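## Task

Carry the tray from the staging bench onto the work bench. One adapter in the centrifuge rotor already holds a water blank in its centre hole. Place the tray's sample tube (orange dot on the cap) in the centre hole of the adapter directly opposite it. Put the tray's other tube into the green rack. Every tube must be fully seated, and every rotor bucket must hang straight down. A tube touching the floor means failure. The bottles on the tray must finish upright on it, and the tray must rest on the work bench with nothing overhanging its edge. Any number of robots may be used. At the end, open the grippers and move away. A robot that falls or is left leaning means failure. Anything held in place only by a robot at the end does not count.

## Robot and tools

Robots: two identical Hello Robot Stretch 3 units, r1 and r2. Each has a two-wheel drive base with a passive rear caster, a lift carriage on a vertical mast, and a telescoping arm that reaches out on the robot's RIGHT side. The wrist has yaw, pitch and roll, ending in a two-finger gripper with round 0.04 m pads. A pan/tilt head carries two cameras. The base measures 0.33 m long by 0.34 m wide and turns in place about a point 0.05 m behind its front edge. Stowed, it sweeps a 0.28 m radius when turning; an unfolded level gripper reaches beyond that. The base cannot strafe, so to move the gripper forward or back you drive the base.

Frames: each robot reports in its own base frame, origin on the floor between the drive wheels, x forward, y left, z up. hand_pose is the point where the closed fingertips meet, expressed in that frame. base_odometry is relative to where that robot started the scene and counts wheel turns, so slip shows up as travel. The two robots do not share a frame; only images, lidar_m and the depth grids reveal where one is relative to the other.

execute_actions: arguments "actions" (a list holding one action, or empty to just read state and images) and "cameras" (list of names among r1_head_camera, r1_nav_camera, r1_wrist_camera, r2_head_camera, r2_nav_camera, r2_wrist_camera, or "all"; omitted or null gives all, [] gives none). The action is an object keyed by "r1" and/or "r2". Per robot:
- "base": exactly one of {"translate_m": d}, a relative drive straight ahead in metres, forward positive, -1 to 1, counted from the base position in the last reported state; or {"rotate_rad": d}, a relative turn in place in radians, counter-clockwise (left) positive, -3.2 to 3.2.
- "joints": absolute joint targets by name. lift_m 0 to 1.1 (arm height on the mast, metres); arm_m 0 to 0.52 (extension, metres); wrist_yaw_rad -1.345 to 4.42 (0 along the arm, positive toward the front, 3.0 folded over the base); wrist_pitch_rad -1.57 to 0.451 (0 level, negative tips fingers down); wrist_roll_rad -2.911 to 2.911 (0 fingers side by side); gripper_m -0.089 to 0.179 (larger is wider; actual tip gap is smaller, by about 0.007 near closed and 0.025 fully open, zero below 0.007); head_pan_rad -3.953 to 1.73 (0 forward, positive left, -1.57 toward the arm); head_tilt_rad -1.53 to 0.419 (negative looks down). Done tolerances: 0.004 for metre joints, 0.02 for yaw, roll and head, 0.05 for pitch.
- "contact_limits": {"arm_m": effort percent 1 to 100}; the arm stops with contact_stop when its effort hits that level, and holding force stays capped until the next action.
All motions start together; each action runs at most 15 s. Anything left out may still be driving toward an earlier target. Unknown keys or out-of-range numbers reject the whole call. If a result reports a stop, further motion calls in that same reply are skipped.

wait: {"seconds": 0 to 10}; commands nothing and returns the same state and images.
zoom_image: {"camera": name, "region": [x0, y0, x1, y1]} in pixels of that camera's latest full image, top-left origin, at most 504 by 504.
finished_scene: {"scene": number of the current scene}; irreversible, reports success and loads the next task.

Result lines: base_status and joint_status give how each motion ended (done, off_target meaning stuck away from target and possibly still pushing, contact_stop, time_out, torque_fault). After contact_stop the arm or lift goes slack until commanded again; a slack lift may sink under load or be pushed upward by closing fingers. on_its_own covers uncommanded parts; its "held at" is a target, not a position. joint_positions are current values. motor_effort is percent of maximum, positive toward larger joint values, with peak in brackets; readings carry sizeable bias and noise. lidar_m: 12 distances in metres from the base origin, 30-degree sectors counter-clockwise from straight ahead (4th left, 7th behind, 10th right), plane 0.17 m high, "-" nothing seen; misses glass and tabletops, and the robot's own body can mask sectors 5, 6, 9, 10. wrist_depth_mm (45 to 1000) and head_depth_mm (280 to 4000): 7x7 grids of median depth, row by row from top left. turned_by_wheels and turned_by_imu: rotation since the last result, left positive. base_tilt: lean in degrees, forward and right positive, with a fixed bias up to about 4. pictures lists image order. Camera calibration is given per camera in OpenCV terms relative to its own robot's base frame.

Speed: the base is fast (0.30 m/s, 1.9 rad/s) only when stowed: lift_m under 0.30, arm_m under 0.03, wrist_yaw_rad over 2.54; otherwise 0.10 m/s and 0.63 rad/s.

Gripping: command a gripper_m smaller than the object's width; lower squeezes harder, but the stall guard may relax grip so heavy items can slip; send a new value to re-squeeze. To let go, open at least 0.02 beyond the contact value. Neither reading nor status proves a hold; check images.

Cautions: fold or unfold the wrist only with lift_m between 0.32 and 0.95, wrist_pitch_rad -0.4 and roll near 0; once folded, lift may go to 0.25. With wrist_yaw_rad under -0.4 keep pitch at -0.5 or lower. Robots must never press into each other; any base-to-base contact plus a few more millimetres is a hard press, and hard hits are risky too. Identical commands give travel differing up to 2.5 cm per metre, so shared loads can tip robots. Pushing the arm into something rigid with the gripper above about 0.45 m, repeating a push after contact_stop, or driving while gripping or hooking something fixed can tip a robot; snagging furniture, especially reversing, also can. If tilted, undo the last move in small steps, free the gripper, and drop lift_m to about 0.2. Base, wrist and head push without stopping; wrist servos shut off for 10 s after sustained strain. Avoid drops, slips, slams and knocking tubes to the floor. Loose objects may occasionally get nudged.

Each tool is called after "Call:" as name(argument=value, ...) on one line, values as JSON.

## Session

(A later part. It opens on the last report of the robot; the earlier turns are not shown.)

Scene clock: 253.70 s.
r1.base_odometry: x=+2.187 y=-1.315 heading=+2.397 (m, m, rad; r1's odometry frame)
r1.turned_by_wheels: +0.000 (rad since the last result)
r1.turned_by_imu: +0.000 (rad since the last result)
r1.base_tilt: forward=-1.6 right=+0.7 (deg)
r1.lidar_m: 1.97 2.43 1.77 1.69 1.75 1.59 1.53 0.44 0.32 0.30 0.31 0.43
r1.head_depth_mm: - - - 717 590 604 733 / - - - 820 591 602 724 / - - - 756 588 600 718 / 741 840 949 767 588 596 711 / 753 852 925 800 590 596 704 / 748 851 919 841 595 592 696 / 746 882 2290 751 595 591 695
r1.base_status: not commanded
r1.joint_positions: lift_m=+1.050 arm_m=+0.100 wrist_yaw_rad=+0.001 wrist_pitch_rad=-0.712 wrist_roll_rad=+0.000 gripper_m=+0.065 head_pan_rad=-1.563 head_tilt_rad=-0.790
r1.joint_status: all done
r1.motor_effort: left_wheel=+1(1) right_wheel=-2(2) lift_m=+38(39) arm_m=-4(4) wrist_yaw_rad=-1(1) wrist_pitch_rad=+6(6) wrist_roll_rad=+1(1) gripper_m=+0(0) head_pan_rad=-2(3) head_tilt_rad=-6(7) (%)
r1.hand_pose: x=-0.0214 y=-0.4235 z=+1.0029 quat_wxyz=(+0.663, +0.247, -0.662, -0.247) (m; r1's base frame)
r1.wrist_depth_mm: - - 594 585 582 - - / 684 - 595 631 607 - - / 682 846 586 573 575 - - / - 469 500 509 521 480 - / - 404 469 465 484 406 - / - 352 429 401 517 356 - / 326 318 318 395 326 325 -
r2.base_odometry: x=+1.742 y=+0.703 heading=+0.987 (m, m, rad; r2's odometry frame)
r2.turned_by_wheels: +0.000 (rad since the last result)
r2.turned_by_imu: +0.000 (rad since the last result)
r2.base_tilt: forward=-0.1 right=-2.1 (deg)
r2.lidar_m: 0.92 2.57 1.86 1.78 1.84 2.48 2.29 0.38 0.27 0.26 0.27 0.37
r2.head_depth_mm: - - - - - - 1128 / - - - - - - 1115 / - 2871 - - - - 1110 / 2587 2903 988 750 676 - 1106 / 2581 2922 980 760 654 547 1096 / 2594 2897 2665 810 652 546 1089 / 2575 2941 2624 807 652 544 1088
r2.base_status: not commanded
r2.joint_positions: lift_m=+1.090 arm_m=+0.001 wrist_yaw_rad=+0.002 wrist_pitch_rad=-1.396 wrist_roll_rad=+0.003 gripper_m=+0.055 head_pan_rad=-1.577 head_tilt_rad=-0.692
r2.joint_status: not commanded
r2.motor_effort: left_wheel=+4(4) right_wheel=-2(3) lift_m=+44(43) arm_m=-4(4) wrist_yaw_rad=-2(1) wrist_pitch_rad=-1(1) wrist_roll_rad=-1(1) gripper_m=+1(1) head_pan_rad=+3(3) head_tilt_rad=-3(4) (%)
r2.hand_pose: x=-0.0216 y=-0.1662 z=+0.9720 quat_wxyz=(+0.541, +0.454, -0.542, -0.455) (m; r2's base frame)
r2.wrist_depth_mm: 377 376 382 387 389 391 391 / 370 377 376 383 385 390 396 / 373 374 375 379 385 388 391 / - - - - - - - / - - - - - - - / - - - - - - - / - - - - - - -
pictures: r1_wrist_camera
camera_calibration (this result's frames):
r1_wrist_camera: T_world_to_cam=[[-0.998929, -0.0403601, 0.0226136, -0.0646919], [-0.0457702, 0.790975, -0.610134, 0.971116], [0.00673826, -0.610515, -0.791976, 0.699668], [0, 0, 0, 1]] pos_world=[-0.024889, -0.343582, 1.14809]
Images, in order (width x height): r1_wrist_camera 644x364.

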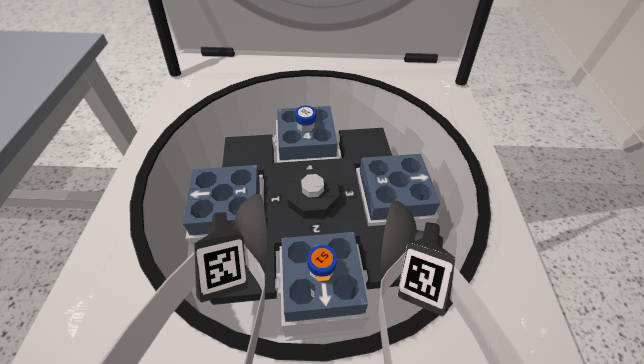

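Call:
execute_actions(actions=[{"r1":{"joints":{"lift_m":0.91,"arm_m":0.18,"gripper_m":0.0}}}], cameras=[])

Call:
execute_actions(actions=[{"r1":{"joints":{"lift_m":0.855}}}], cameras=["r1_wrist_camera"])

Call:
execute_actions(actions=[{"r1":{"joints":{"lift_m":1.08,"gripper_m":0.06}}}], cameras=["r1_wrist_camera"])

Call:
execute_actions(actions=[{"r1":{"base":{"translate_m":1.0},"joints":{"arm_m":0.1}}}], cameras=["r1_nav_camera"])

Scene clock: 260.23 s.
r1.base_odometry: x=+2.187 y=-1.315 heading=+2.397 (m, m, rad; r1's odometry frame)
r1.turned_by_wheels: +0.000 (rad since the last result)
r1.turned_by_imu: -0.001 (rad since the last result)
r1.base_tilt: forward=-2.0 right=+0.6 (deg)
r1.lidar_m: 1.98 2.43 1.76 1.69 1.76 1.59 1.53 0.44 0.32 0.30 0.31 0.43
r1.head_depth_mm: 803 2893 2646 - 578 603 733 / 763 863 935 - 584 602 724 / 758 861 949 - 578 598 716 / 758 858 943 799 584 598 711 / 753 853 929 800 590 594 700 / 751 852 917 841 595 593 697 / 747 881 2294 750 597 589 692
r1.base_status: not commanded
r1.joint_positions: lift_m=+0.910 arm_m=+0.180 wrist_yaw_rad=+0.001 wrist_pitch_rad=-0.712 wrist_roll_rad=+0.000 gripper_m=+0.000 head_pan_rad=-1.563 head_tilt_rad=-0.790
r1.joint_status: all done
r1.motor_effort: left_wheel=+1(1) right_wheel=-2(2) lift_m=+29(30) arm_m=+4(5) wrist_yaw_rad=+0(1) wrist_pitch_rad=+6(6) wrist_roll_rad=+0(0) gripper_m=-3(85) head_pan_rad=-3(3) head_tilt_rad=-6(6) (%)
r1.hand_pose: x=-0.0214 y=-0.5029 z=+0.8632 quat_wxyz=(+0.663, +0.247, -0.662, -0.247) (m; r1's base frame)
r1.wrist_depth_mm: - 417 433 457 428 426 - / 653 376 456 431 437 372 - / 306 362 390 384 374 346 - / 290 321 328 316 328 329 269 / 275 302 299 - 307 335 239 / 245 315 271 227 276 282 215 / 207 269 255 246 275 266 192
r2.base_odometry: x=+1.742 y=+0.703 heading=+0.987 (m, m, rad; r2's odometry frame)
r2.turned_by_wheels: +0.000 (rad since the last result)
r2.turned_by_imu: +0.000 (rad since the last result)
r2.base_tilt: forward=+0.0 right=-2.1 (deg)
r2.lidar_m: 0.92 2.58 1.86 1.78 1.84 2.49 2.29 0.38 0.28 0.26 0.27 0.37
r2.head_depth_mm: - - - - - - 1126 / - - - - - - 1112 / - 2897 - - - - 1105 / 2579 2856 991 749 676 - 1104 / 2562 2870 983 763 654 547 1091 / 2583 2888 2666 811 652 546 1095 / 2545 2912 2669 806 649 544 1085
r2.base_status: not commanded
r2.joint_positions: lift_m=+1.090 arm_m=+0.001 wrist_yaw_rad=+0.002 wrist_pitch_rad=-1.396 wrist_roll_rad=+0.003 gripper_m=+0.055 head_pan_rad=-1.577 head_tilt_rad=-0.692
r2.joint_status: not commanded
r2.motor_effort: left_wheel=+4(4) right_wheel=-3(3) lift_m=+43(44) arm_m=-4(4) wrist_yaw_rad=-1(1) wrist_pitch_rad=-1(1) wrist_roll_rad=+0(0) gripper_m=+1(1) head_pan_rad=+3(3) head_tilt_rad=-4(2) (%)
r2.hand_pose: x=-0.0216 y=-0.1662 z=+0.9720 quat_wxyz=(+0.541, +0.454, -0.542, -0.455) (m; r2's base frame)
r2.wrist_depth_mm: 377 380 384 386 386 393 393 / 371 379 380 379 387 387 390 / 371 374 380 378 386 386 387 / - - - - - - - / - - - - - - - / - - - - - - - / - - - - - - -
pictures: none
No camera images: the call's "cameras" was empty. Leave "cameras" out to get every camera's image.

Scene clock: 261.60 s.
r1.base_odometry: x=+2.187 y=-1.315 heading=+2.397 (m, m, rad; r1's odometry frame)
r1.turned_by_wheels: +0.000 (rad since the last result)
r1.turned_by_imu: +0.000 (rad since the last result)
r1.base_tilt: forward=-1.7 right=+0.5 (deg)
r1.lidar_m: 1.97 2.43 1.76 1.69 1.75 1.59 1.52 0.44 0.32 0.30 0.31 0.43
r1.head_depth_mm: 805 2921 2423 - - 603 732 / 761 864 922 - 573 602 725 / 758 860 931 - 571 600 720 / 756 855 935 843 580 597 710 / 754 854 927 805 590 593 702 / 751 851 920 843 595 593 698 / 748 882 2290 750 597 589 693
r1.base_status: not commanded
r1.joint_positions: lift_m=+0.855 arm_m=+0.180 wrist_yaw_rad=+0.001 wrist_pitch_rad=-0.669 wrist_roll_rad=+0.000 gripper_m=+0.000 head_pan_rad=-1.563 head_tilt_rad=-0.790
r1.joint_status: all done
r1.motor_effort: left_wheel=+1(1) right_wheel=-2(2) lift_m=+22(29) arm_m=+4(4) wrist_yaw_rad=+0(1) wrist_pitch_rad=-16(18) wrist_roll_rad=+1(0) gripper_m=-3(3) head_pan_rad=-2(3) head_tilt_rad=-6(7) (%)
r1.hand_pose: x=-0.0214 y=-0.5106 z=+0.8163 quat_wxyz=(+0.668, +0.233, -0.667, -0.232) (m; r1's base frame)
r1.wrist_depth_mm: 485 359 402 424 393 363 - / 295 364 383 367 409 337 305 / 290 301 323 325 315 314 255 / 272 257 281 277 279 290 238 / 270 257 260 - 257 294 220 / 263 226 226 195 228 235 193 / 225 210 207 174 180 293 157
r2.base_odometry: x=+1.742 y=+0.703 heading=+0.987 (m, m, rad; r2's odometry frame)
r2.turned_by_wheels: +0.000 (rad since the last result)
r2.turned_by_imu: +0.000 (rad since the last result)
r2.base_tilt: forward=-0.1 right=-2.1 (deg)
r2.lidar_m: 0.92 2.57 1.86 1.78 1.84 2.48 2.30 0.38 0.27 0.26 0.27 0.37
r2.head_depth_mm: - - - - - - 1131 / - - - - - - 1113 / - 2915 - - - - 1116 / 2577 2878 991 749 676 - 1105 / 2552 2900 987 760 653 548 1092 / 2573 2897 2672 812 653 546 1087 / 2612 2887 2632 806 650 545 1089
r2.base_status: not commanded
r2.joint_positions: lift_m=+1.090 arm_m=+0.001 wrist_yaw_rad=+0.002 wrist_pitch_rad=-1.396 wrist_roll_rad=+0.003 gripper_m=+0.055 head_pan_rad=-1.577 head_tilt_rad=-0.692
r2.joint_status: not commanded
r2.motor_effort: left_wheel=+4(4) right_wheel=-2(3) lift_m=+44(44) arm_m=-4(4) wrist_yaw_rad=-1(2) wrist_pitch_rad=-1(1) wrist_roll_rad=+0(0) gripper_m=+1(1) head_pan_rad=+3(3) head_tilt_rad=-2(3) (%)
r2.hand_pose: x=-0.0216 y=-0.1662 z=+0.9720 quat_wxyz=(+0.541, +0.454, -0.542, -0.455) (m; r2's base frame)
r2.wrist_depth_mm: 374 378 381 385 387 388 394 / 376 374 379 384 384 386 393 / 368 373 377 382 383 384 390 / - - - - - - - / - - - - - - - / - - - - - - - / - - - - - - -
pictures: r1_wrist_camera
camera_calibration (this result's frames):
r1_wrist_camera: T_world_to_cam=[[-0.998933, -0.0392907, 0.0242771, -0.0648041], [-0.0456932, 0.764161, -0.643406, 0.939627], [0.00672822, -0.643828, -0.76514, 0.459788], [0, 0, 0, 1]] pos_world=[-0.024894, -0.424548, 0.957937]
Images, in order (width x height): r1_wrist_camera 644x364.

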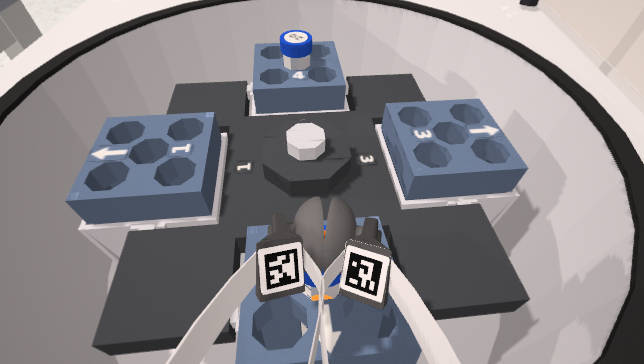

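Scene clock: 264.47 s.
r1.base_odometry: x=+2.187 y=-1.315 heading=+2.397 (m, m, rad; r1's odometry frame)
r1.turned_by_wheels: +0.000 (rad since the last result)
r1.turned_by_imu: +0.000 (rad since the last result)
r1.base_tilt: forward=-1.7 right=+0.6 (deg)
r1.lidar_m: 1.98 2.43 1.76 1.70 1.75 1.59 1.53 0.44 0.32 0.30 0.31 0.43
r1.head_depth_mm: - 3033 2433 734 590 605 734 / - 895 895 824 592 601 727 / - - 929 792 588 600 719 / 743 - 935 785 588 597 710 / 752 855 932 807 590 594 705 / 750 847 920 840 595 590 695 / 747 880 2290 751 596 591 693
r1.base_status: not commanded
r1.joint_positions: lift_m=+1.080 arm_m=+0.180 wrist_yaw_rad=+0.001 wrist_pitch_rad=-0.711 wrist_roll_rad=+0.000 gripper_m=+0.060 head_pan_rad=-1.563 head_tilt_rad=-0.790
r1.joint_status: all done
r1.motor_effort: left_wheel=+1(1) right_wheel=-2(3) lift_m=+38(40) arm_m=+4(4) wrist_yaw_rad=+0(0) wrist_pitch_rad=+5(16) wrist_roll_rad=+0(1) gripper_m=+1(80) head_pan_rad=-2(2) head_tilt_rad=-7(5) (%)
r1.hand_pose: x=-0.0214 y=-0.5031 z=+1.0331 quat_wxyz=(+0.663, +0.246, -0.663, -0.246) (m; r1's base frame)
r1.wrist_depth_mm: - 532 503 499 493 - - / 714 - 579 586 584 - - / 647 883 559 590 563 - - / - 511 568 539 554 - - / - 458 510 500 507 465 - / - 397 447 449 442 405 - / - 362 417 384 421 355 -
r2.base_odometry: x=+1.742 y=+0.703 heading=+0.987 (m, m, rad; r2's odometry frame)
r2.turned_by_wheels: +0.000 (rad since the last result)
r2.turned_by_imu: +0.000 (rad since the last result)
r2.base_tilt: forward=-0.2 right=-2.0 (deg)
r2.lidar_m: 0.92 2.58 1.86 1.78 1.83 2.47 2.30 0.38 0.28 0.26 0.27 0.37
r2.head_depth_mm: - - - - - - 1123 / - - - - - - 1108 / - 2876 - - - - 1111 / 2567 2928 989 748 676 - 1104 / 2599 2909 984 759 654 547 1093 / 2578 2908 2652 809 652 546 1091 / 2584 2893 2624 806 650 545 1088
r2.base_status: not commanded
r2.joint_positions: lift_m=+1.090 arm_m=+0.001 wrist_yaw_rad=+0.002 wrist_pitch_rad=-1.396 wrist_roll_rad=+0.003 gripper_m=+0.055 head_pan_rad=-1.577 head_tilt_rad=-0.692
r2.joint_status: not commanded
r2.motor_effort: left_wheel=+5(5) right_wheel=-2(3) lift_m=+44(43) arm_m=-4(4) wrist_yaw_rad=-1(1) wrist_pitch_rad=-1(1) wrist_roll_rad=+0(0) gripper_m=+1(1) head_pan_rad=+3(3) head_tilt_rad=-3(3) (%)
r2.hand_pose: x=-0.0216 y=-0.1662 z=+0.9720 quat_wxyz=(+0.541, +0.454, -0.542, -0.455) (m; r2's base frame)
r2.wrist_depth_mm: 375 375 382 383 389 393 396 / 374 375 376 383 387 387 393 / 371 371 378 386 389 384 387 / - - - - - - - / - - - - - - - / - - - - - - - / - - - - - - -
pictures: r1_wrist_camera
camera_calibration (this result's frames):
r1_wrist_camera: T_world_to_cam=[[-0.998932, -0.0402542, 0.0226728, -0.0686099], [-0.0457123, 0.790051, -0.611335, 1.05334], [0.00669614, -0.611718, -0.791047, 0.673483], [0, 0, 0, 1]] pos_world=[-0.024896, -0.42297, 1.17825]
Images, in order (width x height): r1_wrist_camera 644x364.

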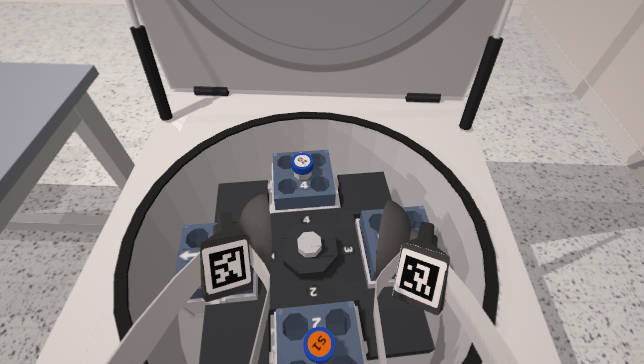

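Scene clock: 275.77 s.
r1.base_odometry: x=+1.452 y=-0.637 heading=+2.397 (m, m, rad; r1's odometry frame)
r1.turned_by_wheels: +0.000 (rad since the last result)
r1.turned_by_imu: +0.001 (rad since the last result)
r1.base_tilt: forward=-1.7 right=+0.6 (deg)
r1.lidar_m: 2.73 2.44 1.77 1.70 1.77 2.40 1.19 0.55 0.89 0.97 1.01 1.00
r1.head_depth_mm: - - 952 786 645 573 1161 / - - 948 786 647 572 1164 / - - - 765 647 574 1161 / 2632 2954 - 778 650 562 1160 / 2602 2920 1017 792 651 563 1164 / 2636 2927 1019 794 649 563 1166 / 2574 2903 1017 795 652 564 1169
r1.base_status: done
r1.joint_positions: lift_m=+1.080 arm_m=+0.100 wrist_yaw_rad=+0.001 wrist_pitch_rad=-0.711 wrist_roll_rad=+0.000 gripper_m=+0.060 head_pan_rad=-1.563 head_tilt_rad=-0.790
r1.joint_status: all done
r1.motor_effort: left_wheel=+1(5) right_wheel=-2(3) lift_m=+39(38) arm_m=-4(4) wrist_yaw_rad=-1(1) wrist_pitch_rad=+5(5) wrist_roll_rad=+0(0) gripper_m=+0(0) head_pan_rad=-3(3) head_tilt_rad=-7(6) (%)
r1.hand_pose: x=-0.0214 y=-0.4238 z=+1.0331 quat_wxyz=(+0.663, +0.246, -0.663, -0.246) (m; r1's base frame)
r1.wrist_depth_mm: - - - - - - - / 703 720 716 730 732 736 - / 611 615 621 620 625 631 - / 500 539 544 548 549 553 570 / 447 475 492 478 495 491 493 / 421 426 413 435 437 434 438 / 388 395 392 392 393 397 397
r2.base_odometry: x=+1.742 y=+0.703 heading=+0.987 (m, m, rad; r2's odometry frame)
r2.turned_by_wheels: +0.000 (rad since the last result)
r2.turned_by_imu: +0.000 (rad since the last result)
r2.base_tilt: forward=+0.0 right=-1.9 (deg)
r2.lidar_m: 0.92 2.58 1.86 1.78 1.84 2.47 2.30 0.38 0.27 0.26 0.27 0.37
r2.head_depth_mm: - - - - - - 1127 / - - - - - - 1117 / - 2851 - - - - 1109 / 2528 2874 989 747 676 - 1103 / 2596 2908 987 762 655 549 1092 / 2567 2899 2631 811 652 546 1086 / 2515 2782 1487 807 650 545 1092
r2.base_status: not commanded
r2.joint_positions: lift_m=+1.090 arm_m=+0.001 wrist_yaw_rad=+0.002 wrist_pitch_rad=-1.396 wrist_roll_rad=+0.003 gripper_m=+0.055 head_pan_rad=-1.577 head_tilt_rad=-0.692
r2.joint_status: not commanded
r2.motor_effort: left_wheel=+4(4) right_wheel=-3(3) lift_m=+44(43) arm_m=-4(4) wrist_yaw_rad=-2(1) wrist_pitch_rad=-1(1) wrist_roll_rad=+0(0) gripper_m=+0(1) head_pan_rad=+3(3) head_tilt_rad=-3(3) (%)
r2.hand_pose: x=-0.0216 y=-0.1662 z=+0.9720 quat_wxyz=(+0.541, +0.454, -0.542, -0.455) (m; r2's base frame)
r2.wrist_depth_mm: 375 377 381 384 389 388 394 / 376 372 374 380 386 388 393 / 372 374 376 380 381 391 397 / - - - - - - - / - - - - - - - / - - - - - - - / - - - - - - -
pictures: r1_nav_camera (sideways: a quarter turn counterclockwise sets it upright)
camera_calibration (this result's frames):
r1_nav_camera: T_world_to_cam=[[0.0356859, -0.692706, 0.720337, -0.901149], [-0.997972, -0.0627146, -0.0108688, 0.0674868], [0.0527045, -0.718488, -0.693539, 0.853867], [0, 0, 0, 1]] pos_world=[0.0545056, -0.00650483, 1.24205]
Images, in order (width x height): r1_nav_camera 672x504.

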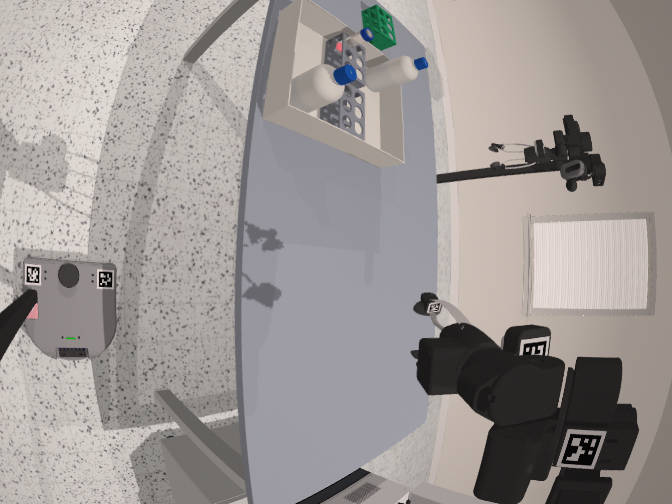

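Call:
execute_actions(actions=[{"r1":{"base":{"translate_m":0.625},"joints":{"arm_m":0.05}}}], cameras=["r1_wrist_camera","r1_head_camera"])

Scene clock: 285.60 s.
r1.base_odometry: x=+0.993 y=-0.213 heading=+2.397 (m, m, rad; r1's odometry frame)
r1.turned_by_wheels: +0.000 (rad since the last result)
r1.turned_by_imu: +0.001 (rad since the last result)
r1.base_tilt: forward=-1.6 right=+0.5 (deg)
r1.lidar_m: 2.12 2.44 1.78 1.71 1.77 2.41 1.29 1.12 1.01 0.97 0.45 0.45
r1.head_depth_mm: - - - 690 626 547 1160 / - - - 673 629 542 1158 / - - - - 628 540 1161 / 2618 - 1056 745 631 538 1164 / 2615 2939 1017 790 648 562 1167 / 2595 2935 1015 767 649 563 1170 / 2611 2915 1018 750 652 565 1170
r1.base_status: done
r1.joint_positions: lift_m=+1.080 arm_m=+0.050 wrist_yaw_rad=+0.001 wrist_pitch_rad=-0.711 wrist_roll_rad=+0.000 gripper_m=+0.060 head_pan_rad=-1.563 head_tilt_rad=-0.790
r1.joint_status: all done
r1.motor_effort: left_wheel=+1(5) right_wheel=-2(3) lift_m=+39(38) arm_m=-4(6) wrist_yaw_rad=+0(1) wrist_pitch_rad=+5(5) wrist_roll_rad=+0(1) gripper_m=+0(1) head_pan_rad=-2(3) head_tilt_rad=-6(6) (%)
r1.hand_pose: x=-0.0214 y=-0.3738 z=+1.0331 quat_wxyz=(+0.663, +0.246, -0.663, -0.246) (m; r1's base frame)
r1.wrist_depth_mm: - - - - - - - / - 767 731 736 739 758 747 / - 610 601 461 575 635 633 / - 541 542 526 541 537 558 / 486 486 497 417 430 426 492 / 427 432 410 421 424 414 443 / 384 394 389 393 394 380 252
r2.base_odometry: x=+1.742 y=+0.703 heading=+0.987 (m, m, rad; r2's odometry frame)
r2.turned_by_wheels: +0.000 (rad since the last result)
r2.turned_by_imu: +0.000 (rad since the last result)
r2.base_tilt: forward=+0.0 right=-2.0 (deg)
r2.lidar_m: 0.92 2.57 1.86 1.78 1.84 2.48 2.29 0.38 0.28 0.26 0.27 0.37
r2.head_depth_mm: - - - - - - 1125 / - - - - - - 1115 / - 2786 - - - - 1104 / 2564 2893 985 746 676 - 1107 / 2596 2872 985 761 656 548 1093 / 2574 2890 2647 812 652 546 1089 / 2597 2926 2627 808 651 545 1094
r2.base_status: not commanded
r2.joint_positions: lift_m=+1.090 arm_m=+0.001 wrist_yaw_rad=+0.002 wrist_pitch_rad=-1.396 wrist_roll_rad=+0.003 gripper_m=+0.055 head_pan_rad=-1.577 head_tilt_rad=-0.692
r2.joint_status: not commanded
r2.motor_effort: left_wheel=+4(4) right_wheel=-3(3) lift_m=+43(44) arm_m=-4(4) wrist_yaw_rad=-1(1) wrist_pitch_rad=-1(1) wrist_roll_rad=+0(1) gripper_m=+1(1) head_pan_rad=+3(3) head_tilt_rad=-2(3) (%)
r2.hand_pose: x=-0.0216 y=-0.1662 z=+0.9720 quat_wxyz=(+0.541, +0.454, -0.542, -0.455) (m; r2's base frame)
r2.wrist_depth_mm: 381 379 381 385 385 390 393 / 375 375 379 386 379 387 389 / 369 374 374 383 382 390 394 / - - - - - - - / - - - - - - - / - - - - - - - / - - - - - - -
pictures: r1_head_camera (sideways: a quarter turn clockwise sets it upright), r1_wrist_camera
camera_calibration (this result's frames):
r1_head_camera: T_world_to_cam=[[0.0390227, 0.671811, -0.739694, 0.98366], [0.998733, -0.0497635, 0.00749178, -0.0171382], [-0.0317767, -0.739049, -0.672901, 0.835328], [0, 0, 0, 1]] pos_world=[0.00527541, -0.0443371, 1.28983]
r1_wrist_camera: T_world_to_cam=[[-0.998932, -0.0402585, 0.022666, -0.0633965], [-0.0457128, 0.790161, -0.611193, 0.95101], [0.00669593, -0.611576, -0.791157, 0.752756], [0, 0, 0, 1]] pos_world=[-0.0248959, -0.293635, 1.17824]
Images, in order (width x height): r1_head_camera 896x504, r1_wrist_camera 644x364.

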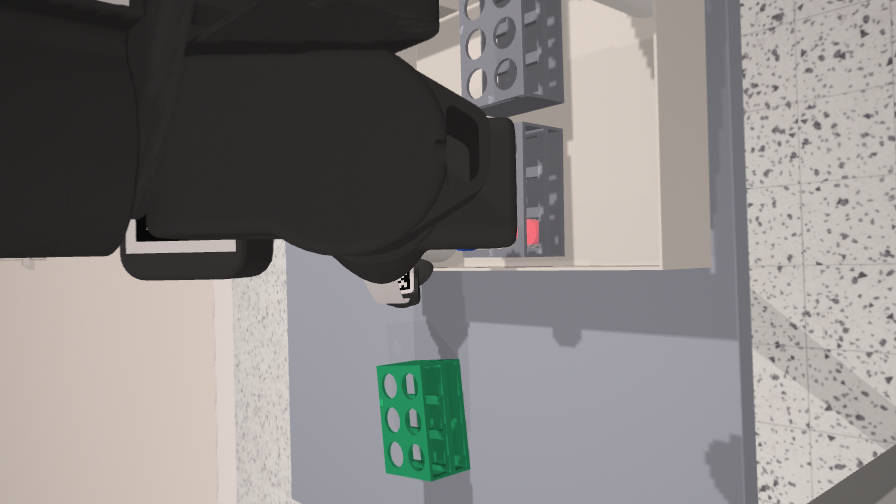

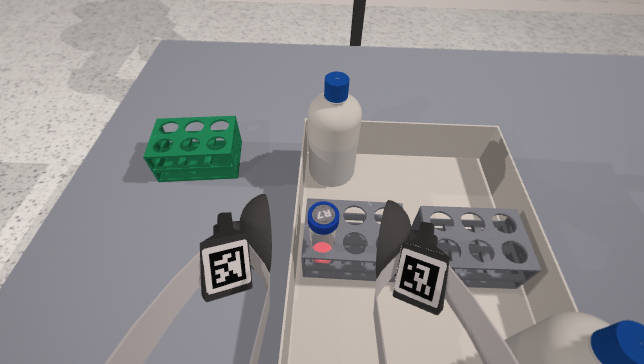

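Call:
execute_actions(actions=[{"r1":{"joints":{"arm_m":0.12,"lift_m":0.913}}}], cameras=["r1_wrist_camera"])

Scene clock: 291.07 s.
r1.base_odometry: x=+0.993 y=-0.213 heading=+2.397 (m, m, rad; r1's odometry frame)
r1.turned_by_wheels: +0.000 (rad since the last result)
r1.turned_by_imu: -0.001 (rad since the last result)
r1.base_tilt: forward=-1.8 right=+0.8 (deg)
r1.lidar_m: 2.12 2.44 1.78 1.71 1.77 2.41 1.29 1.11 1.01 0.97 0.45 0.45
r1.head_depth_mm: 2638 2894 1049 - - 546 1156 / 2635 2912 1074 - - 542 1163 / 1234 2877 1011 - - 539 1164 / 2619 2926 1012 779 613 538 1167 / 2601 2923 1013 791 651 563 1168 / 2572 2881 1018 771 652 564 1164 / 2608 2887 1019 753 652 564 1164
r1.base_status: not commanded
r1.joint_positions: lift_m=+0.913 arm_m=+0.120 wrist_yaw_rad=+0.001 wrist_pitch_rad=-0.711 wrist_roll_rad=+0.000 gripper_m=+0.060 head_pan_rad=-1.563 head_tilt_rad=-0.790
r1.joint_status: all done
r1.motor_effort: left_wheel=+1(1) right_wheel=-2(2) lift_m=+30(30) arm_m=+5(4) wrist_yaw_rad=+0(0) wrist_pitch_rad=+6(6) wrist_roll_rad=+0(1) gripper_m=+1(0) head_pan_rad=-2(3) head_tilt_rad=-6(7) (%)
r1.hand_pose: x=-0.0214 y=-0.4430 z=+0.8664 quat_wxyz=(+0.663, +0.247, -0.662, -0.246) (m; r1's base frame)
r1.wrist_depth_mm: - 517 512 263 518 537 549 / 401 350 418 300 373 367 362 / 355 360 370 330 369 377 326 / 320 320 322 234 259 262 260 / 284 286 295 241 257 229 232 / 259 258 249 254 251 252 250 / 233 235 231 233 236 236 238
r2.base_odometry: x=+1.742 y=+0.703 heading=+0.987 (m, m, rad; r2's odometry frame)
r2.turned_by_wheels: +0.000 (rad since the last result)
r2.turned_by_imu: +0.000 (rad since the last result)
r2.base_tilt: forward=-0.1 right=-1.9 (deg)
r2.lidar_m: 0.92 2.58 1.85 1.78 1.84 2.48 2.30 0.38 0.28 0.26 0.27 0.37
r2.head_depth_mm: - - - - - - 1121 / - - - - - - 1114 / - 2766 - - - - 1109 / 2495 2886 988 746 675 - 1104 / 2588 2906 984 760 654 548 1095 / 2595 2913 2666 809 653 546 1088 / 2575 2924 2617 807 650 545 1092
r2.base_status: not commanded
r2.joint_positions: lift_m=+1.090 arm_m=+0.001 wrist_yaw_rad=+0.002 wrist_pitch_rad=-1.396 wrist_roll_rad=+0.003 gripper_m=+0.055 head_pan_rad=-1.577 head_tilt_rad=-0.692
r2.joint_status: not commanded
r2.motor_effort: left_wheel=+4(4) right_wheel=-3(3) lift_m=+44(43) arm_m=-4(4) wrist_yaw_rad=-2(2) wrist_pitch_rad=-1(1) wrist_roll_rad=+0(1) gripper_m=+1(1) head_pan_rad=+4(3) head_tilt_rad=-2(3) (%)
r2.hand_pose: x=-0.0216 y=-0.1662 z=+0.9720 quat_wxyz=(+0.541, +0.454, -0.542, -0.455) (m; r2's base frame)
r2.wrist_depth_mm: 380 376 381 378 386 393 394 / 371 373 378 381 382 389 391 / 373 376 377 380 385 386 388 / - - - - - - - / - - - - - - - / - - - - - - - / - - - - - - -
pictures: r1_wrist_camera
camera_calibration (this result's frames):
r1_wrist_camera: T_world_to_cam=[[-0.998932, -0.0402702, 0.022645, -0.0623908], [-0.0457127, 0.790486, -0.610772, 0.903565], [0.00669531, -0.611155, -0.791483, 0.578953], [0, 0, 0, 1]] pos_world=[-0.024896, -0.362938, 1.01152]
Images, in order (width x height): r1_wrist_camera 644x364.

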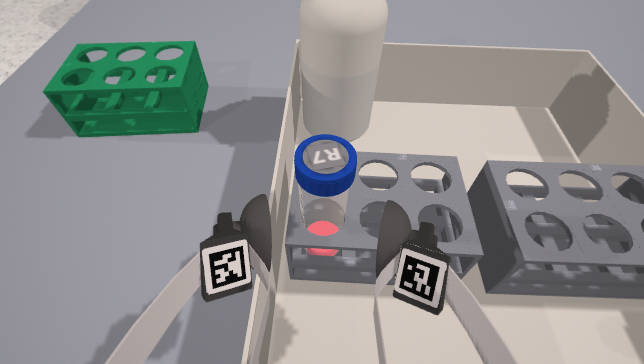

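Call:
execute_actions(actions=[{"r1":{"joints":{"arm_m":0.147}}}], cameras=["r1_wrist_camera"])

Call:
execute_actions(actions=[{"r1":{"joints":{"gripper_m":0.0}}}], cameras=[])

Call:
execute_actions(actions=[{"r1":{"joints":{"lift_m":1.05}}}], cameras=["r1_wrist_camera"])

Scene clock: 297.67 s.
r1.base_odometry: x=+0.993 y=-0.213 heading=+2.397 (m, m, rad; r1's odometry frame)
r1.turned_by_wheels: +0.000 (rad since the last result)
r1.turned_by_imu: +0.000 (rad since the last result)
r1.base_tilt: forward=-1.7 right=+0.6 (deg)
r1.lidar_m: 2.11 2.44 1.77 1.71 1.77 2.41 1.29 1.12 1.01 0.97 0.45 0.45
r1.head_depth_mm: 2636 2890 1091 - 611 546 1170 / 2615 2898 1096 - 620 542 1164 / 1242 2904 1096 - 613 539 1162 / 2619 2936 1057 - 628 537 1166 / 2583 2920 1015 792 648 564 1169 / 2534 2924 1017 769 650 564 1171 / 2590 2894 1017 753 653 563 1167
r1.base_status: not commanded
r1.joint_positions: lift_m=+0.913 arm_m=+0.147 wrist_yaw_rad=+0.001 wrist_pitch_rad=-0.711 wrist_roll_rad=+0.000 gripper_m=+0.060 head_pan_rad=-1.563 head_tilt_rad=-0.790
r1.joint_status: all done
r1.motor_effort: left_wheel=+1(1) right_wheel=-1(2) lift_m=+30(30) arm_m=+4(5) wrist_yaw_rad=-1(1) wrist_pitch_rad=+5(5) wrist_roll_rad=+1(0) gripper_m=+1(1) head_pan_rad=-3(3) head_tilt_rad=-6(6) (%)
r1.hand_pose: x=-0.0214 y=-0.4700 z=+0.8664 quat_wxyz=(+0.663, +0.247, -0.662, -0.246) (m; r1's base frame)
r1.wrist_depth_mm: - 516 509 239 518 534 547 / 400 346 433 267 344 349 345 / 343 345 365 308 372 370 325 / 321 319 323 246 313 327 293 / 281 288 295 214 243 229 227 / 256 259 248 203 220 213 206 / 233 234 232 235 235 232 233
r2.base_odometry: x=+1.742 y=+0.703 heading=+0.987 (m, m, rad; r2's odometry frame)
r2.turned_by_wheels: +0.000 (rad since the last result)
r2.turned_by_imu: +0.000 (rad since the last result)
r2.base_tilt: forward=+0.0 right=-1.9 (deg)
r2.lidar_m: 0.92 2.58 1.85 1.77 1.84 2.47 2.30 0.38 0.28 0.26 0.27 0.37
r2.head_depth_mm: - - - - - - 1126 / - - - - - - 1115 / - 2764 - - - - 1112 / 2479 2873 989 750 676 - 1105 / 2544 2912 984 761 655 548 1094 / 2562 2892 2636 811 652 549 1095 / 2587 2905 2643 808 648 544 1085
r2.base_status: not commanded
r2.joint_positions: lift_m=+1.090 arm_m=+0.001 wrist_yaw_rad=+0.002 wrist_pitch_rad=-1.396 wrist_roll_rad=+0.003 gripper_m=+0.055 head_pan_rad=-1.577 head_tilt_rad=-0.692
r2.joint_status: not commanded
r2.motor_effort: left_wheel=+4(4) right_wheel=-3(2) lift_m=+44(44) arm_m=-4(4) wrist_yaw_rad=+0(1) wrist_pitch_rad=-1(1) wrist_roll_rad=+0(0) gripper_m=+1(1) head_pan_rad=+3(3) head_tilt_rad=-3(3) (%)
r2.hand_pose: x=-0.0216 y=-0.1662 z=+0.9720 quat_wxyz=(+0.541, +0.454, -0.542, -0.455) (m; r2's base frame)
r2.wrist_depth_mm: 374 378 385 381 386 388 391 / 369 376 380 383 384 385 392 / 372 371 379 381 383 388 388 / - - - - - - - / - - - - - - - / - - - - - - - / - - - - - - -
pictures: r1_wrist_camera
camera_calibration (this result's frames):
r1_wrist_camera: T_world_to_cam=[[-0.998932, -0.0402698, 0.0226449, -0.0634777], [-0.0457124, 0.790486, -0.610772, 0.924904], [0.00669515, -0.611155, -0.791483, 0.562455], [0, 0, 0, 1]] pos_world=[-0.024896, -0.389933, 1.01152]
Images, in order (width x height): r1_wrist_camera 644x364.

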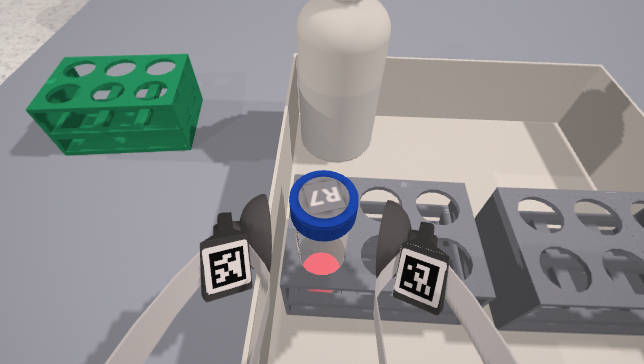

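Scene clock: 298.77 s.
r1.base_odometry: x=+0.993 y=-0.213 heading=+2.397 (m, m, rad; r1's odometry frame)
r1.turned_by_wheels: +0.000 (rad since the last result)
r1.turned_by_imu: +0.000 (rad since the last result)
r1.base_tilt: forward=-1.7 right=+0.5 (deg)
r1.lidar_m: 2.12 2.44 1.77 1.71 1.77 2.41 1.29 1.11 1.01 0.97 0.45 0.45
r1.head_depth_mm: 2645 2893 1090 - 612 546 1163 / 2639 2907 1097 - 621 543 1165 / 1245 2903 1096 - 615 540 1164 / 2588 2874 1056 780 629 538 1172 / 2596 2891 1012 790 649 564 1160 / 2583 2936 1014 770 650 564 1166 / 2622 2881 1019 752 651 565 1166
r1.base_status: not commanded
r1.joint_positions: lift_m=+0.913 arm_m=+0.147 wrist_yaw_rad=+0.001 wrist_pitch_rad=-0.711 wrist_roll_rad=+0.000 gripper_m=+0.001 head_pan_rad=-1.563 head_tilt_rad=-0.790
r1.joint_status: all done
r1.motor_effort: left_wheel=+1(1) right_wheel=-2(2) lift_m=+30(30) arm_m=+5(4) wrist_yaw_rad=-1(1) wrist_pitch_rad=+6(6) wrist_roll_rad=+0(0) gripper_m=-12(91) head_pan_rad=-2(3) head_tilt_rad=-6(7) (%)
r1.hand_pose: x=-0.0214 y=-0.4700 z=+0.8663 quat_wxyz=(+0.663, +0.247, -0.662, -0.246) (m; r1's base frame)
r1.wrist_depth_mm: - 514 513 237 513 534 552 / 396 339 437 267 343 349 343 / 341 340 369 311 372 374 325 / 324 324 324 170 308 326 289 / 284 289 290 158 228 229 226 / 258 257 254 221 220 213 208 / 233 233 231 235 232 231 232
r2.base_odometry: x=+1.742 y=+0.703 heading=+0.987 (m, m, rad; r2's odometry frame)
r2.turned_by_wheels: +0.000 (rad since the last result)
r2.turned_by_imu: +0.000 (rad since the last result)
r2.base_tilt: forward=+0.0 right=-2.0 (deg)
r2.lidar_m: 0.92 2.57 1.86 1.78 1.84 2.49 2.29 0.38 0.28 0.26 0.27 0.37
r2.head_depth_mm: - - - - - - 1123 / - - - - - - 1115 / - 2798 - - - - 1114 / 2499 2904 990 751 674 - 1105 / 2599 2901 982 761 655 547 1094 / 2567 2920 2638 812 654 547 1088 / 2601 2934 2624 806 650 544 1088
r2.base_status: not commanded
r2.joint_positions: lift_m=+1.090 arm_m=+0.001 wrist_yaw_rad=+0.002 wrist_pitch_rad=-1.396 wrist_roll_rad=+0.003 gripper_m=+0.055 head_pan_rad=-1.577 head_tilt_rad=-0.692
r2.joint_status: not commanded
r2.motor_effort: left_wheel=+4(4) right_wheel=-3(3) lift_m=+44(44) arm_m=-4(4) wrist_yaw_rad=-1(2) wrist_pitch_rad=-1(1) wrist_roll_rad=+0(1) gripper_m=+1(1) head_pan_rad=+3(3) head_tilt_rad=-2(3) (%)
r2.hand_pose: x=-0.0216 y=-0.1662 z=+0.9720 quat_wxyz=(+0.541, +0.454, -0.542, -0.455) (m; r2's base frame)
r2.wrist_depth_mm: 378 379 385 385 390 394 396 / 370 373 378 384 385 390 392 / 372 374 375 376 380 385 393 / - - - - - - - / - - - - - - - / - - - - - - - / - - - - - - -
pictures: none
No camera images: the call's "cameras" was empty. Leave "cameras" out to get every camera's image.

Scene clock: 300.83 s.
r1.base_odometry: x=+0.993 y=-0.213 heading=+2.397 (m, m, rad; r1's odometry frame)
r1.turned_by_wheels: +0.000 (rad since the last result)
r1.turned_by_imu: +0.000 (rad since the last result)
r1.base_tilt: forward=-1.7 right=+0.7 (deg)
r1.lidar_m: 2.12 2.44 1.77 1.71 1.77 2.41 1.29 1.11 1.01 0.97 0.45 0.45
r1.head_depth_mm: - - 933 758 628 546 1161 / - - 934 784 627 542 1165 / - - - 728 628 539 1162 / 2624 - - 734 630 539 1162 / 2592 2910 1012 793 650 562 1166 / 2609 2869 1018 768 652 564 1166 / 2581 2883 1022 752 652 563 1173
r1.base_status: not commanded
r1.joint_positions: lift_m=+1.050 arm_m=+0.147 wrist_yaw_rad=+0.001 wrist_pitch_rad=-0.712 wrist_roll_rad=+0.000 gripper_m=+0.001 head_pan_rad=-1.563 head_tilt_rad=-0.790
r1.joint_status: all done
r1.motor_effort: left_wheel=+1(1) right_wheel=-1(1) lift_m=+39(40) arm_m=+4(4) wrist_yaw_rad=-1(1) wrist_pitch_rad=+6(6) wrist_roll_rad=+0(1) gripper_m=-11(10) head_pan_rad=-3(2) head_tilt_rad=-7(6) (%)
r1.hand_pose: x=-0.0214 y=-0.4698 z=+1.0028 quat_wxyz=(+0.663, +0.247, -0.662, -0.247) (m; r1's base frame)
r1.wrist_depth_mm: - - - - - - - / - 702 674 679 669 689 691 / - 554 564 358 583 584 597 / - 445 488 345 474 461 510 / 447 441 443 157 446 434 455 / 393 399 393 318 338 365 388 / 360 361 363 327 344 331 329
r2.base_odometry: x=+1.742 y=+0.703 heading=+0.987 (m, m, rad; r2's odometry frame)
r2.turned_by_wheels: +0.000 (rad since the last result)
r2.turned_by_imu: +0.000 (rad since the last result)
r2.base_tilt: forward=+0.0 right=-2.0 (deg)
r2.lidar_m: 0.92 2.58 1.85 1.78 1.84 2.48 2.30 0.38 0.28 0.26 0.27 0.37
r2.head_depth_mm: - - - - - - 1131 / - - - - - - 1108 / - 2807 - - - - 1113 / 2542 2910 987 748 675 - 1108 / 2572 2922 988 761 656 548 1096 / 2557 2920 2634 810 653 546 1092 / 2582 2916 2608 806 650 545 1093
r2.base_status: not commanded
r2.joint_positions: lift_m=+1.090 arm_m=+0.001 wrist_yaw_rad=+0.002 wrist_pitch_rad=-1.396 wrist_roll_rad=+0.003 gripper_m=+0.055 head_pan_rad=-1.577 head_tilt_rad=-0.692
r2.joint_status: not commanded
r2.motor_effort: left_wheel=+4(4) right_wheel=-3(3) lift_m=+43(43) arm_m=-4(4) wrist_yaw_rad=-1(1) wrist_pitch_rad=-1(2) wrist_roll_rad=-1(0) gripper_m=+1(1) head_pan_rad=+3(3) head_tilt_rad=-2(4) (%)
r2.hand_pose: x=-0.0216 y=-0.1662 z=+0.9720 quat_wxyz=(+0.541, +0.454, -0.542, -0.455) (m; r2's base frame)
r2.wrist_depth_mm: 374 376 381 381 387 388 391 / 372 380 379 384 385 391 389 / 372 373 378 384 388 384 392 / - - - - - - - / - - - - - - - / - - - - - - - / - - - - - - -
pictures: r1_wrist_camera
camera_calibration (this result's frames):
r1_wrist_camera: T_world_to_cam=[[-0.998932, -0.0402984, 0.022596, -0.0665228], [-0.0457135, 0.791247, -0.609785, 1.00743], [0.00669435, -0.610167, -0.792245, 0.671807], [0, 0, 0, 1]] pos_world=[-0.0248961, -0.389891, 1.14805]
Images, in order (width x height): r1_wrist_camera 644x364.

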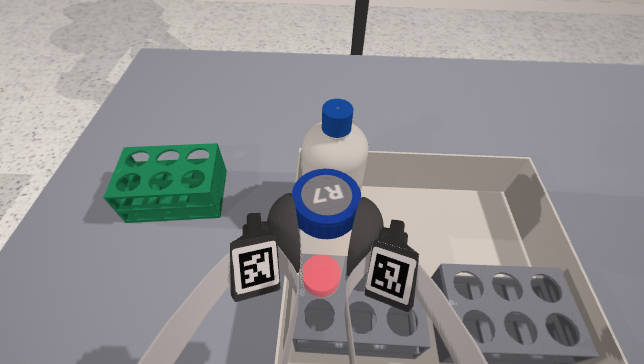

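Call:
execute_actions(actions=[{"r1":{"base":{"translate_m":0.2}}}], cameras=[])

Call:
execute_actions(actions=[{"r1":{"joints":{"lift_m":1.0,"arm_m":0.30}}}], cameras=["r1_wrist_camera"])

Scene clock: 307.40 s.
r1.base_odometry: x=+0.845 y=-0.078 heading=+2.397 (m, m, rad; r1's odometry frame)
r1.turned_by_wheels: +0.000 (rad since the last result)
r1.turned_by_imu: +0.000 (rad since the last result)
r1.base_tilt: forward=-1.7 right=+0.5 (deg)
r1.lidar_m: 1.92 2.45 1.78 1.71 1.77 2.41 1.31 1.31 1.01 0.97 0.34 2.12
r1.head_depth_mm: - - 697 727 615 547 1166 / - - 938 747 647 560 1165 / - - - 765 647 562 1167 / 2604 - - 755 648 563 1164 / 2612 2911 1010 770 649 563 1143 / 2586 2920 2360 817 651 564 1104 / 2580 2889 2480 1917 1586 1263 1172
r1.base_status: done
r1.joint_positions: lift_m=+1.050 arm_m=+0.147 wrist_yaw_rad=+0.001 wrist_pitch_rad=-0.712 wrist_roll_rad=+0.000 gripper_m=+0.001 head_pan_rad=-1.563 head_tilt_rad=-0.790
r1.joint_status: not commanded
r1.motor_effort: left_wheel=+1(5) right_wheel=-2(2) lift_m=+39(39) arm_m=+4(4) wrist_yaw_rad=-1(1) wrist_pitch_rad=+6(6) wrist_roll_rad=+1(1) gripper_m=-11(10) head_pan_rad=-3(2) head_tilt_rad=-6(5) (%)
r1.hand_pose: x=-0.0214 y=-0.4698 z=+1.0028 quat_wxyz=(+0.663, +0.247, -0.662, -0.247) (m; r1's base frame)
r1.wrist_depth_mm: - - - - - - - / - - 728 673 682 693 695 / - - 571 579 581 370 584 / - - 494 424 494 373 467 / - - 447 156 447 440 453 / - - 392 389 399 346 351 / - - 364 368 366 321 325
r2.base_odometry: x=+1.742 y=+0.703 heading=+0.987 (m, m, rad; r2's odometry frame)
r2.turned_by_wheels: +0.000 (rad since the last result)
r2.turned_by_imu: +0.000 (rad since the last result)
r2.base_tilt: forward=-0.1 right=-2.1 (deg)
r2.lidar_m: 0.92 2.57 1.85 1.78 1.84 2.48 2.29 0.38 0.27 0.26 0.27 0.37
r2.head_depth_mm: - - - - - - 1130 / - - - - - - 1112 / - 2910 - - - - 1109 / 2543 2906 985 750 676 - 1105 / 2585 2929 988 761 652 548 1091 / 2570 2895 2670 811 651 546 1094 / 2579 2932 2617 809 652 546 1089
r2.base_status: not commanded
r2.joint_positions: lift_m=+1.090 arm_m=+0.001 wrist_yaw_rad=+0.002 wrist_pitch_rad=-1.396 wrist_roll_rad=+0.003 gripper_m=+0.055 head_pan_rad=-1.577 head_tilt_rad=-0.692
r2.joint_status: not commanded
r2.motor_effort: left_wheel=+4(4) right_wheel=-2(3) lift_m=+44(44) arm_m=-4(4) wrist_yaw_rad=-1(1) wrist_pitch_rad=-1(1) wrist_roll_rad=+0(0) gripper_m=+1(1) head_pan_rad=+3(3) head_tilt_rad=-3(3) (%)
r2.hand_pose: x=-0.0216 y=-0.1662 z=+0.9720 quat_wxyz=(+0.541, +0.454, -0.542, -0.455) (m; r2's base frame)
r2.wrist_depth_mm: 374 376 380 383 387 393 393 / 374 375 378 377 385 390 395 / 371 377 375 382 386 381 389 / - - - - - - - / - - - - - - - / - - - - - - - / - - - - - - -
pictures: none
No camera images: the call's "cameras" was empty. Leave "cameras" out to get every camera's image.

Scene clock: 309.77 s.
r1.base_odometry: x=+0.845 y=-0.078 heading=+2.397 (m, m, rad; r1's odometry frame)
r1.turned_by_wheels: +0.000 (rad since the last result)
r1.turned_by_imu: +0.000 (rad since the last result)
r1.base_tilt: forward=-1.6 right=+0.6 (deg)
r1.lidar_m: 1.92 2.44 1.78 1.71 1.77 2.42 1.31 1.31 1.00 0.97 0.34 2.12
r1.head_depth_mm: 937 3021 860 722 615 546 1161 / - 2895 1008 746 647 560 1162 / - - 970 776 648 561 1163 / 2570 2933 935 766 649 563 1166 / 2614 2924 1015 769 649 564 1143 / 2571 2895 2364 816 650 566 1103 / 2564 2903 2474 1928 1581 1259 1162
r1.base_status: not commanded
r1.joint_positions: lift_m=+1.000 arm_m=+0.300 wrist_yaw_rad=+0.001 wrist_pitch_rad=-0.713 wrist_roll_rad=+0.000 gripper_m=+0.001 head_pan_rad=-1.563 head_tilt_rad=-0.790
r1.joint_status: all done
r1.motor_effort: left_wheel=+1(1) right_wheel=-2(1) lift_m=+29(31) arm_m=+4(6) wrist_yaw_rad=-1(0) wrist_pitch_rad=+7(7) wrist_roll_rad=+0(0) gripper_m=-11(11) head_pan_rad=-3(3) head_tilt_rad=-6(5) (%)
r1.hand_pose: x=-0.0214 y=-0.6227 z=+0.9530 quat_wxyz=(+0.663, +0.247, -0.662, -0.247) (m; r1's base frame)
r1.wrist_depth_mm: - - - - - - - / - - - 574 572 - - / - - 496 499 510 515 505 / - - 434 424 442 442 451 / - - 387 156 396 392 231 / - 353 344 277 351 295 216 / - 314 308 304 315 289 282
r2.base_odometry: x=+1.742 y=+0.703 heading=+0.987 (m, m, rad; r2's odometry frame)
r2.turned_by_wheels: +0.000 (rad since the last result)
r2.turned_by_imu: +0.000 (rad since the last result)
r2.base_tilt: forward=-0.1 right=-1.9 (deg)
r2.lidar_m: 0.92 2.57 1.86 1.78 1.84 2.48 2.29 0.38 0.27 0.26 0.27 0.37
r2.head_depth_mm: - - - - - - 1118 / - - - - - - 1109 / - 2890 - - - - 1108 / 2560 2934 991 750 676 - 1106 / 2584 2920 990 759 656 547 1100 / 2601 2864 2641 811 652 547 1087 / 2570 2932 2634 810 651 546 1088
r2.base_status: not commanded
r2.joint_positions: lift_m=+1.090 arm_m=+0.001 wrist_yaw_rad=+0.002 wrist_pitch_rad=-1.396 wrist_roll_rad=+0.003 gripper_m=+0.055 head_pan_rad=-1.577 head_tilt_rad=-0.692
r2.joint_status: not commanded
r2.motor_effort: left_wheel=+4(4) right_wheel=-3(3) lift_m=+43(44) arm_m=-4(4) wrist_yaw_rad=-1(1) wrist_pitch_rad=-1(1) wrist_roll_rad=-1(0) gripper_m=+1(1) head_pan_rad=+3(3) head_tilt_rad=-3(2) (%)
r2.hand_pose: x=-0.0216 y=-0.1662 z=+0.9720 quat_wxyz=(+0.541, +0.454, -0.542, -0.455) (m; r2's base frame)
r2.wrist_depth_mm: 373 375 385 385 385 395 392 / 372 381 383 381 386 387 393 / 374 372 379 380 382 384 387 / - - - - - - - / - - - - - - - / - - - - - - - / - - - - - - -
pictures: r1_wrist_camera
camera_calibration (this result's frames):
r1_wrist_camera: T_world_to_cam=[[-0.998932, -0.0403125, 0.02257, -0.0715426], [-0.0457132, 0.791647, -0.609267, 1.09778], [0.00669364, -0.609648, -0.792644, 0.539785], [0, 0, 0, 1]] pos_world=[-0.0248961, -0.54286, 1.09831]
Images, in order (width x height): r1_wrist_camera 644x364.

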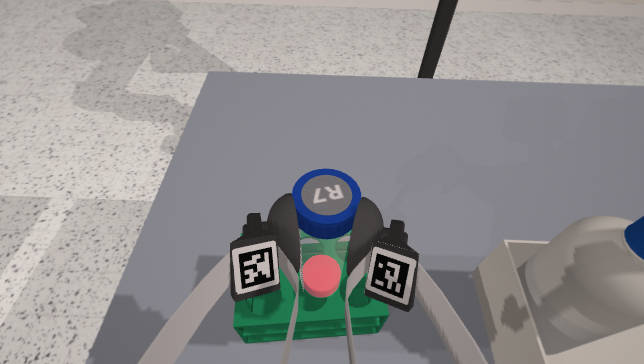

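Call:
execute_actions(actions=[{"r1":{"base":{"translate_m":0.006}}}], cameras=[])

Call:
execute_actions(actions=[{"r1":{"joints":{"lift_m":0.95}}}], cameras=["r1_wrist_camera"])

Scene clock: 313.27 s.
r1.base_odometry: x=+0.841 y=-0.074 heading=+2.397 (m, m, rad; r1's odometry frame)
r1.turned_by_wheels: +0.000 (rad since the last result)
r1.turned_by_imu: +0.000 (rad since the last result)
r1.base_tilt: forward=-1.7 right=+0.5 (deg)
r1.lidar_m: 1.91 2.44 1.78 1.71 1.77 2.42 1.31 1.32 1.00 0.97 0.34 2.11
r1.head_depth_mm: 935 2975 749 722 620 549 1163 / - 2890 1004 765 647 562 1166 / - - 975 774 647 561 1163 / 2574 2918 936 767 649 562 1161 / 2590 2936 1017 778 649 562 1122 / 2592 2902 2452 819 648 564 1125 / 2582 2896 2474 1934 1595 1271 1164
r1.base_status: done
r1.joint_positions: lift_m=+1.000 arm_m=+0.300 wrist_yaw_rad=+0.001 wrist_pitch_rad=-0.713 wrist_roll_rad=+0.000 gripper_m=+0.001 head_pan_rad=-1.563 head_tilt_rad=-0.790
r1.joint_status: not commanded
r1.motor_effort: left_wheel=+1(5) right_wheel=-1(3) lift_m=+30(30) arm_m=+5(5) wrist_yaw_rad=+0(1) wrist_pitch_rad=+7(7) wrist_roll_rad=+1(0) gripper_m=-10(11) head_pan_rad=-3(2) head_tilt_rad=-7(6) (%)
r1.hand_pose: x=-0.0214 y=-0.6227 z=+0.9530 quat_wxyz=(+0.663, +0.247, -0.662, -0.247) (m; r1's base frame)
r1.wrist_depth_mm: - - - - - - - / - - - 589 586 - - / - - 492 498 503 503 512 / - - 436 430 438 438 439 / - - 383 157 393 397 236 / - 351 337 280 354 305 219 / - 318 307 304 312 302 263
r2.base_odometry: x=+1.742 y=+0.703 heading=+0.987 (m, m, rad; r2's odometry frame)
r2.turned_by_wheels: +0.000 (rad since the last result)
r2.turned_by_imu: +0.000 (rad since the last result)
r2.base_tilt: forward=-0.1 right=-2.1 (deg)
r2.lidar_m: 0.92 2.56 1.86 1.78 1.84 2.49 2.29 0.38 0.27 0.26 0.27 0.37
r2.head_depth_mm: - - - - - - 1125 / - - - - - - 1112 / - 2851 - - - - 1110 / 2583 2918 985 750 676 - 1103 / 2581 2925 985 760 655 549 1092 / 2602 2921 2621 812 654 548 1091 / 2575 2949 2634 810 652 545 1088
r2.base_status: not commanded
r2.joint_positions: lift_m=+1.090 arm_m=+0.001 wrist_yaw_rad=+0.002 wrist_pitch_rad=-1.396 wrist_roll_rad=+0.003 gripper_m=+0.055 head_pan_rad=-1.577 head_tilt_rad=-0.692
r2.joint_status: not commanded
r2.motor_effort: left_wheel=+4(4) right_wheel=-3(2) lift_m=+43(43) arm_m=-4(4) wrist_yaw_rad=-1(1) wrist_pitch_rad=-1(1) wrist_roll_rad=+0(1) gripper_m=+1(1) head_pan_rad=+3(3) head_tilt_rad=-4(3) (%)
r2.hand_pose: x=-0.0216 y=-0.1662 z=+0.9720 quat_wxyz=(+0.541, +0.454, -0.542, -0.455) (m; r2's base frame)
r2.wrist_depth_mm: 375 378 382 390 388 395 393 / 371 376 380 381 385 390 389 / 368 371 376 380 381 382 392 / - - - - - - - / - - - - - - - / - - - - - - - / - - - - - - -
pictures: none
No camera images: the call's "cameras" was empty. Leave "cameras" out to get every camera's image.

Scene clock: 314.57 s.
r1.base_odometry: x=+0.841 y=-0.074 heading=+2.397 (m, m, rad; r1's odometry frame)
r1.turned_by_wheels: +0.000 (rad since the last result)
r1.turned_by_imu: +0.000 (rad since the last result)
r1.base_tilt: forward=-1.6 right=+0.6 (deg)
r1.lidar_m: 1.91 2.44 1.78 1.71 1.77 2.41 1.31 1.32 1.01 0.97 0.34 2.12
r1.head_depth_mm: 2634 2832 - 709 618 548 1162 / 2526 - 966 762 647 561 1159 / 2624 - 935 772 649 562 1164 / 2602 2874 1033 767 648 563 1162 / 2588 2908 1018 774 650 563 1125 / 2585 2909 2462 819 652 565 1121 / 2573 2911 2462 1926 1583 1271 1168
r1.base_status: not commanded
r1.joint_positions: lift_m=+0.950 arm_m=+0.300 wrist_yaw_rad=+0.001 wrist_pitch_rad=-0.713 wrist_roll_rad=+0.000 gripper_m=+0.001 head_pan_rad=-1.563 head_tilt_rad=-0.790
r1.joint_status: all done
r1.motor_effort: left_wheel=+1(0) right_wheel=-2(2) lift_m=+30(29) arm_m=+4(4) wrist_yaw_rad=+0(1) wrist_pitch_rad=+7(6) wrist_roll_rad=+1(1) gripper_m=-10(11) head_pan_rad=-2(2) head_tilt_rad=-5(6) (%)
r1.hand_pose: x=-0.0214 y=-0.6227 z=+0.9030 quat_wxyz=(+0.663, +0.247, -0.662, -0.247) (m; r1's base frame)
r1.wrist_depth_mm: - - - - - - - / - - 494 501 498 510 512 / - - 421 425 435 427 440 / - - 367 168 374 376 380 / - 333 329 157 327 325 216 / - 295 233 232 298 288 217 / 959 268 264 267 270 266 226
r2.base_odometry: x=+1.742 y=+0.703 heading=+0.987 (m, m, rad; r2's odometry frame)
r2.turned_by_wheels: +0.000 (rad since the last result)
r2.turned_by_imu: +0.000 (rad since the last result)
r2.base_tilt: forward=-0.1 right=-2.1 (deg)
r2.lidar_m: 0.92 2.57 1.86 1.78 1.84 2.48 2.29 0.38 0.28 0.26 0.27 0.37
r2.head_depth_mm: - - - - - - 1125 / - - - - - - 1120 / - 2869 - - - - 1112 / 2614 2903 991 750 674 - 1105 / 2546 2872 984 759 655 547 1097 / 2576 2909 2667 814 654 546 1096 / 2578 2921 2638 809 649 545 1088
r2.base_status: not commanded
r2.joint_positions: lift_m=+1.090 arm_m=+0.001 wrist_yaw_rad=+0.002 wrist_pitch_rad=-1.396 wrist_roll_rad=+0.003 gripper_m=+0.055 head_pan_rad=-1.577 head_tilt_rad=-0.692
r2.joint_status: not commanded
r2.motor_effort: left_wheel=+4(4) right_wheel=-3(3) lift_m=+43(43) arm_m=-4(4) wrist_yaw_rad=-1(1) wrist_pitch_rad=-1(1) wrist_roll_rad=-1(0) gripper_m=+1(1) head_pan_rad=+3(3) head_tilt_rad=-3(4) (%)
r2.hand_pose: x=-0.0216 y=-0.1662 z=+0.9720 quat_wxyz=(+0.541, +0.454, -0.542, -0.455) (m; r2's base frame)
r2.wrist_depth_mm: 373 376 378 384 385 392 393 / 375 375 376 383 384 390 396 / 371 379 378 375 379 390 391 / - - - - - - - / - - - - - - - / - - - - - - - / - - - - - - -
pictures: r1_wrist_camera
camera_calibration (this result's frames):
r1_wrist_camera: T_world_to_cam=[[-0.998932, -0.0403123, 0.0225687, -0.0704129], [-0.0457123, 0.791656, -0.609255, 1.06732], [0.0066938, -0.609636, -0.792653, 0.500173], [0, 0, 0, 1]] pos_world=[-0.0248962, -0.542864, 1.04832]
Images, in order (width x height): r1_wrist_camera 644x364.

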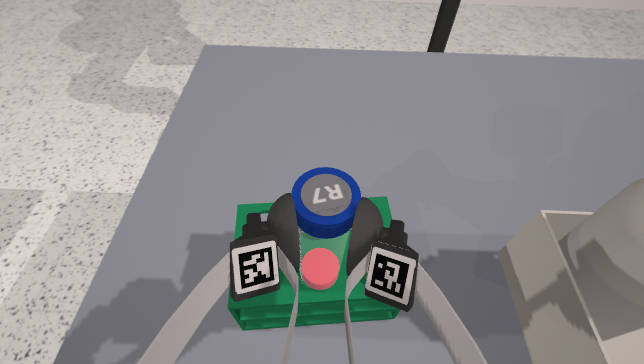

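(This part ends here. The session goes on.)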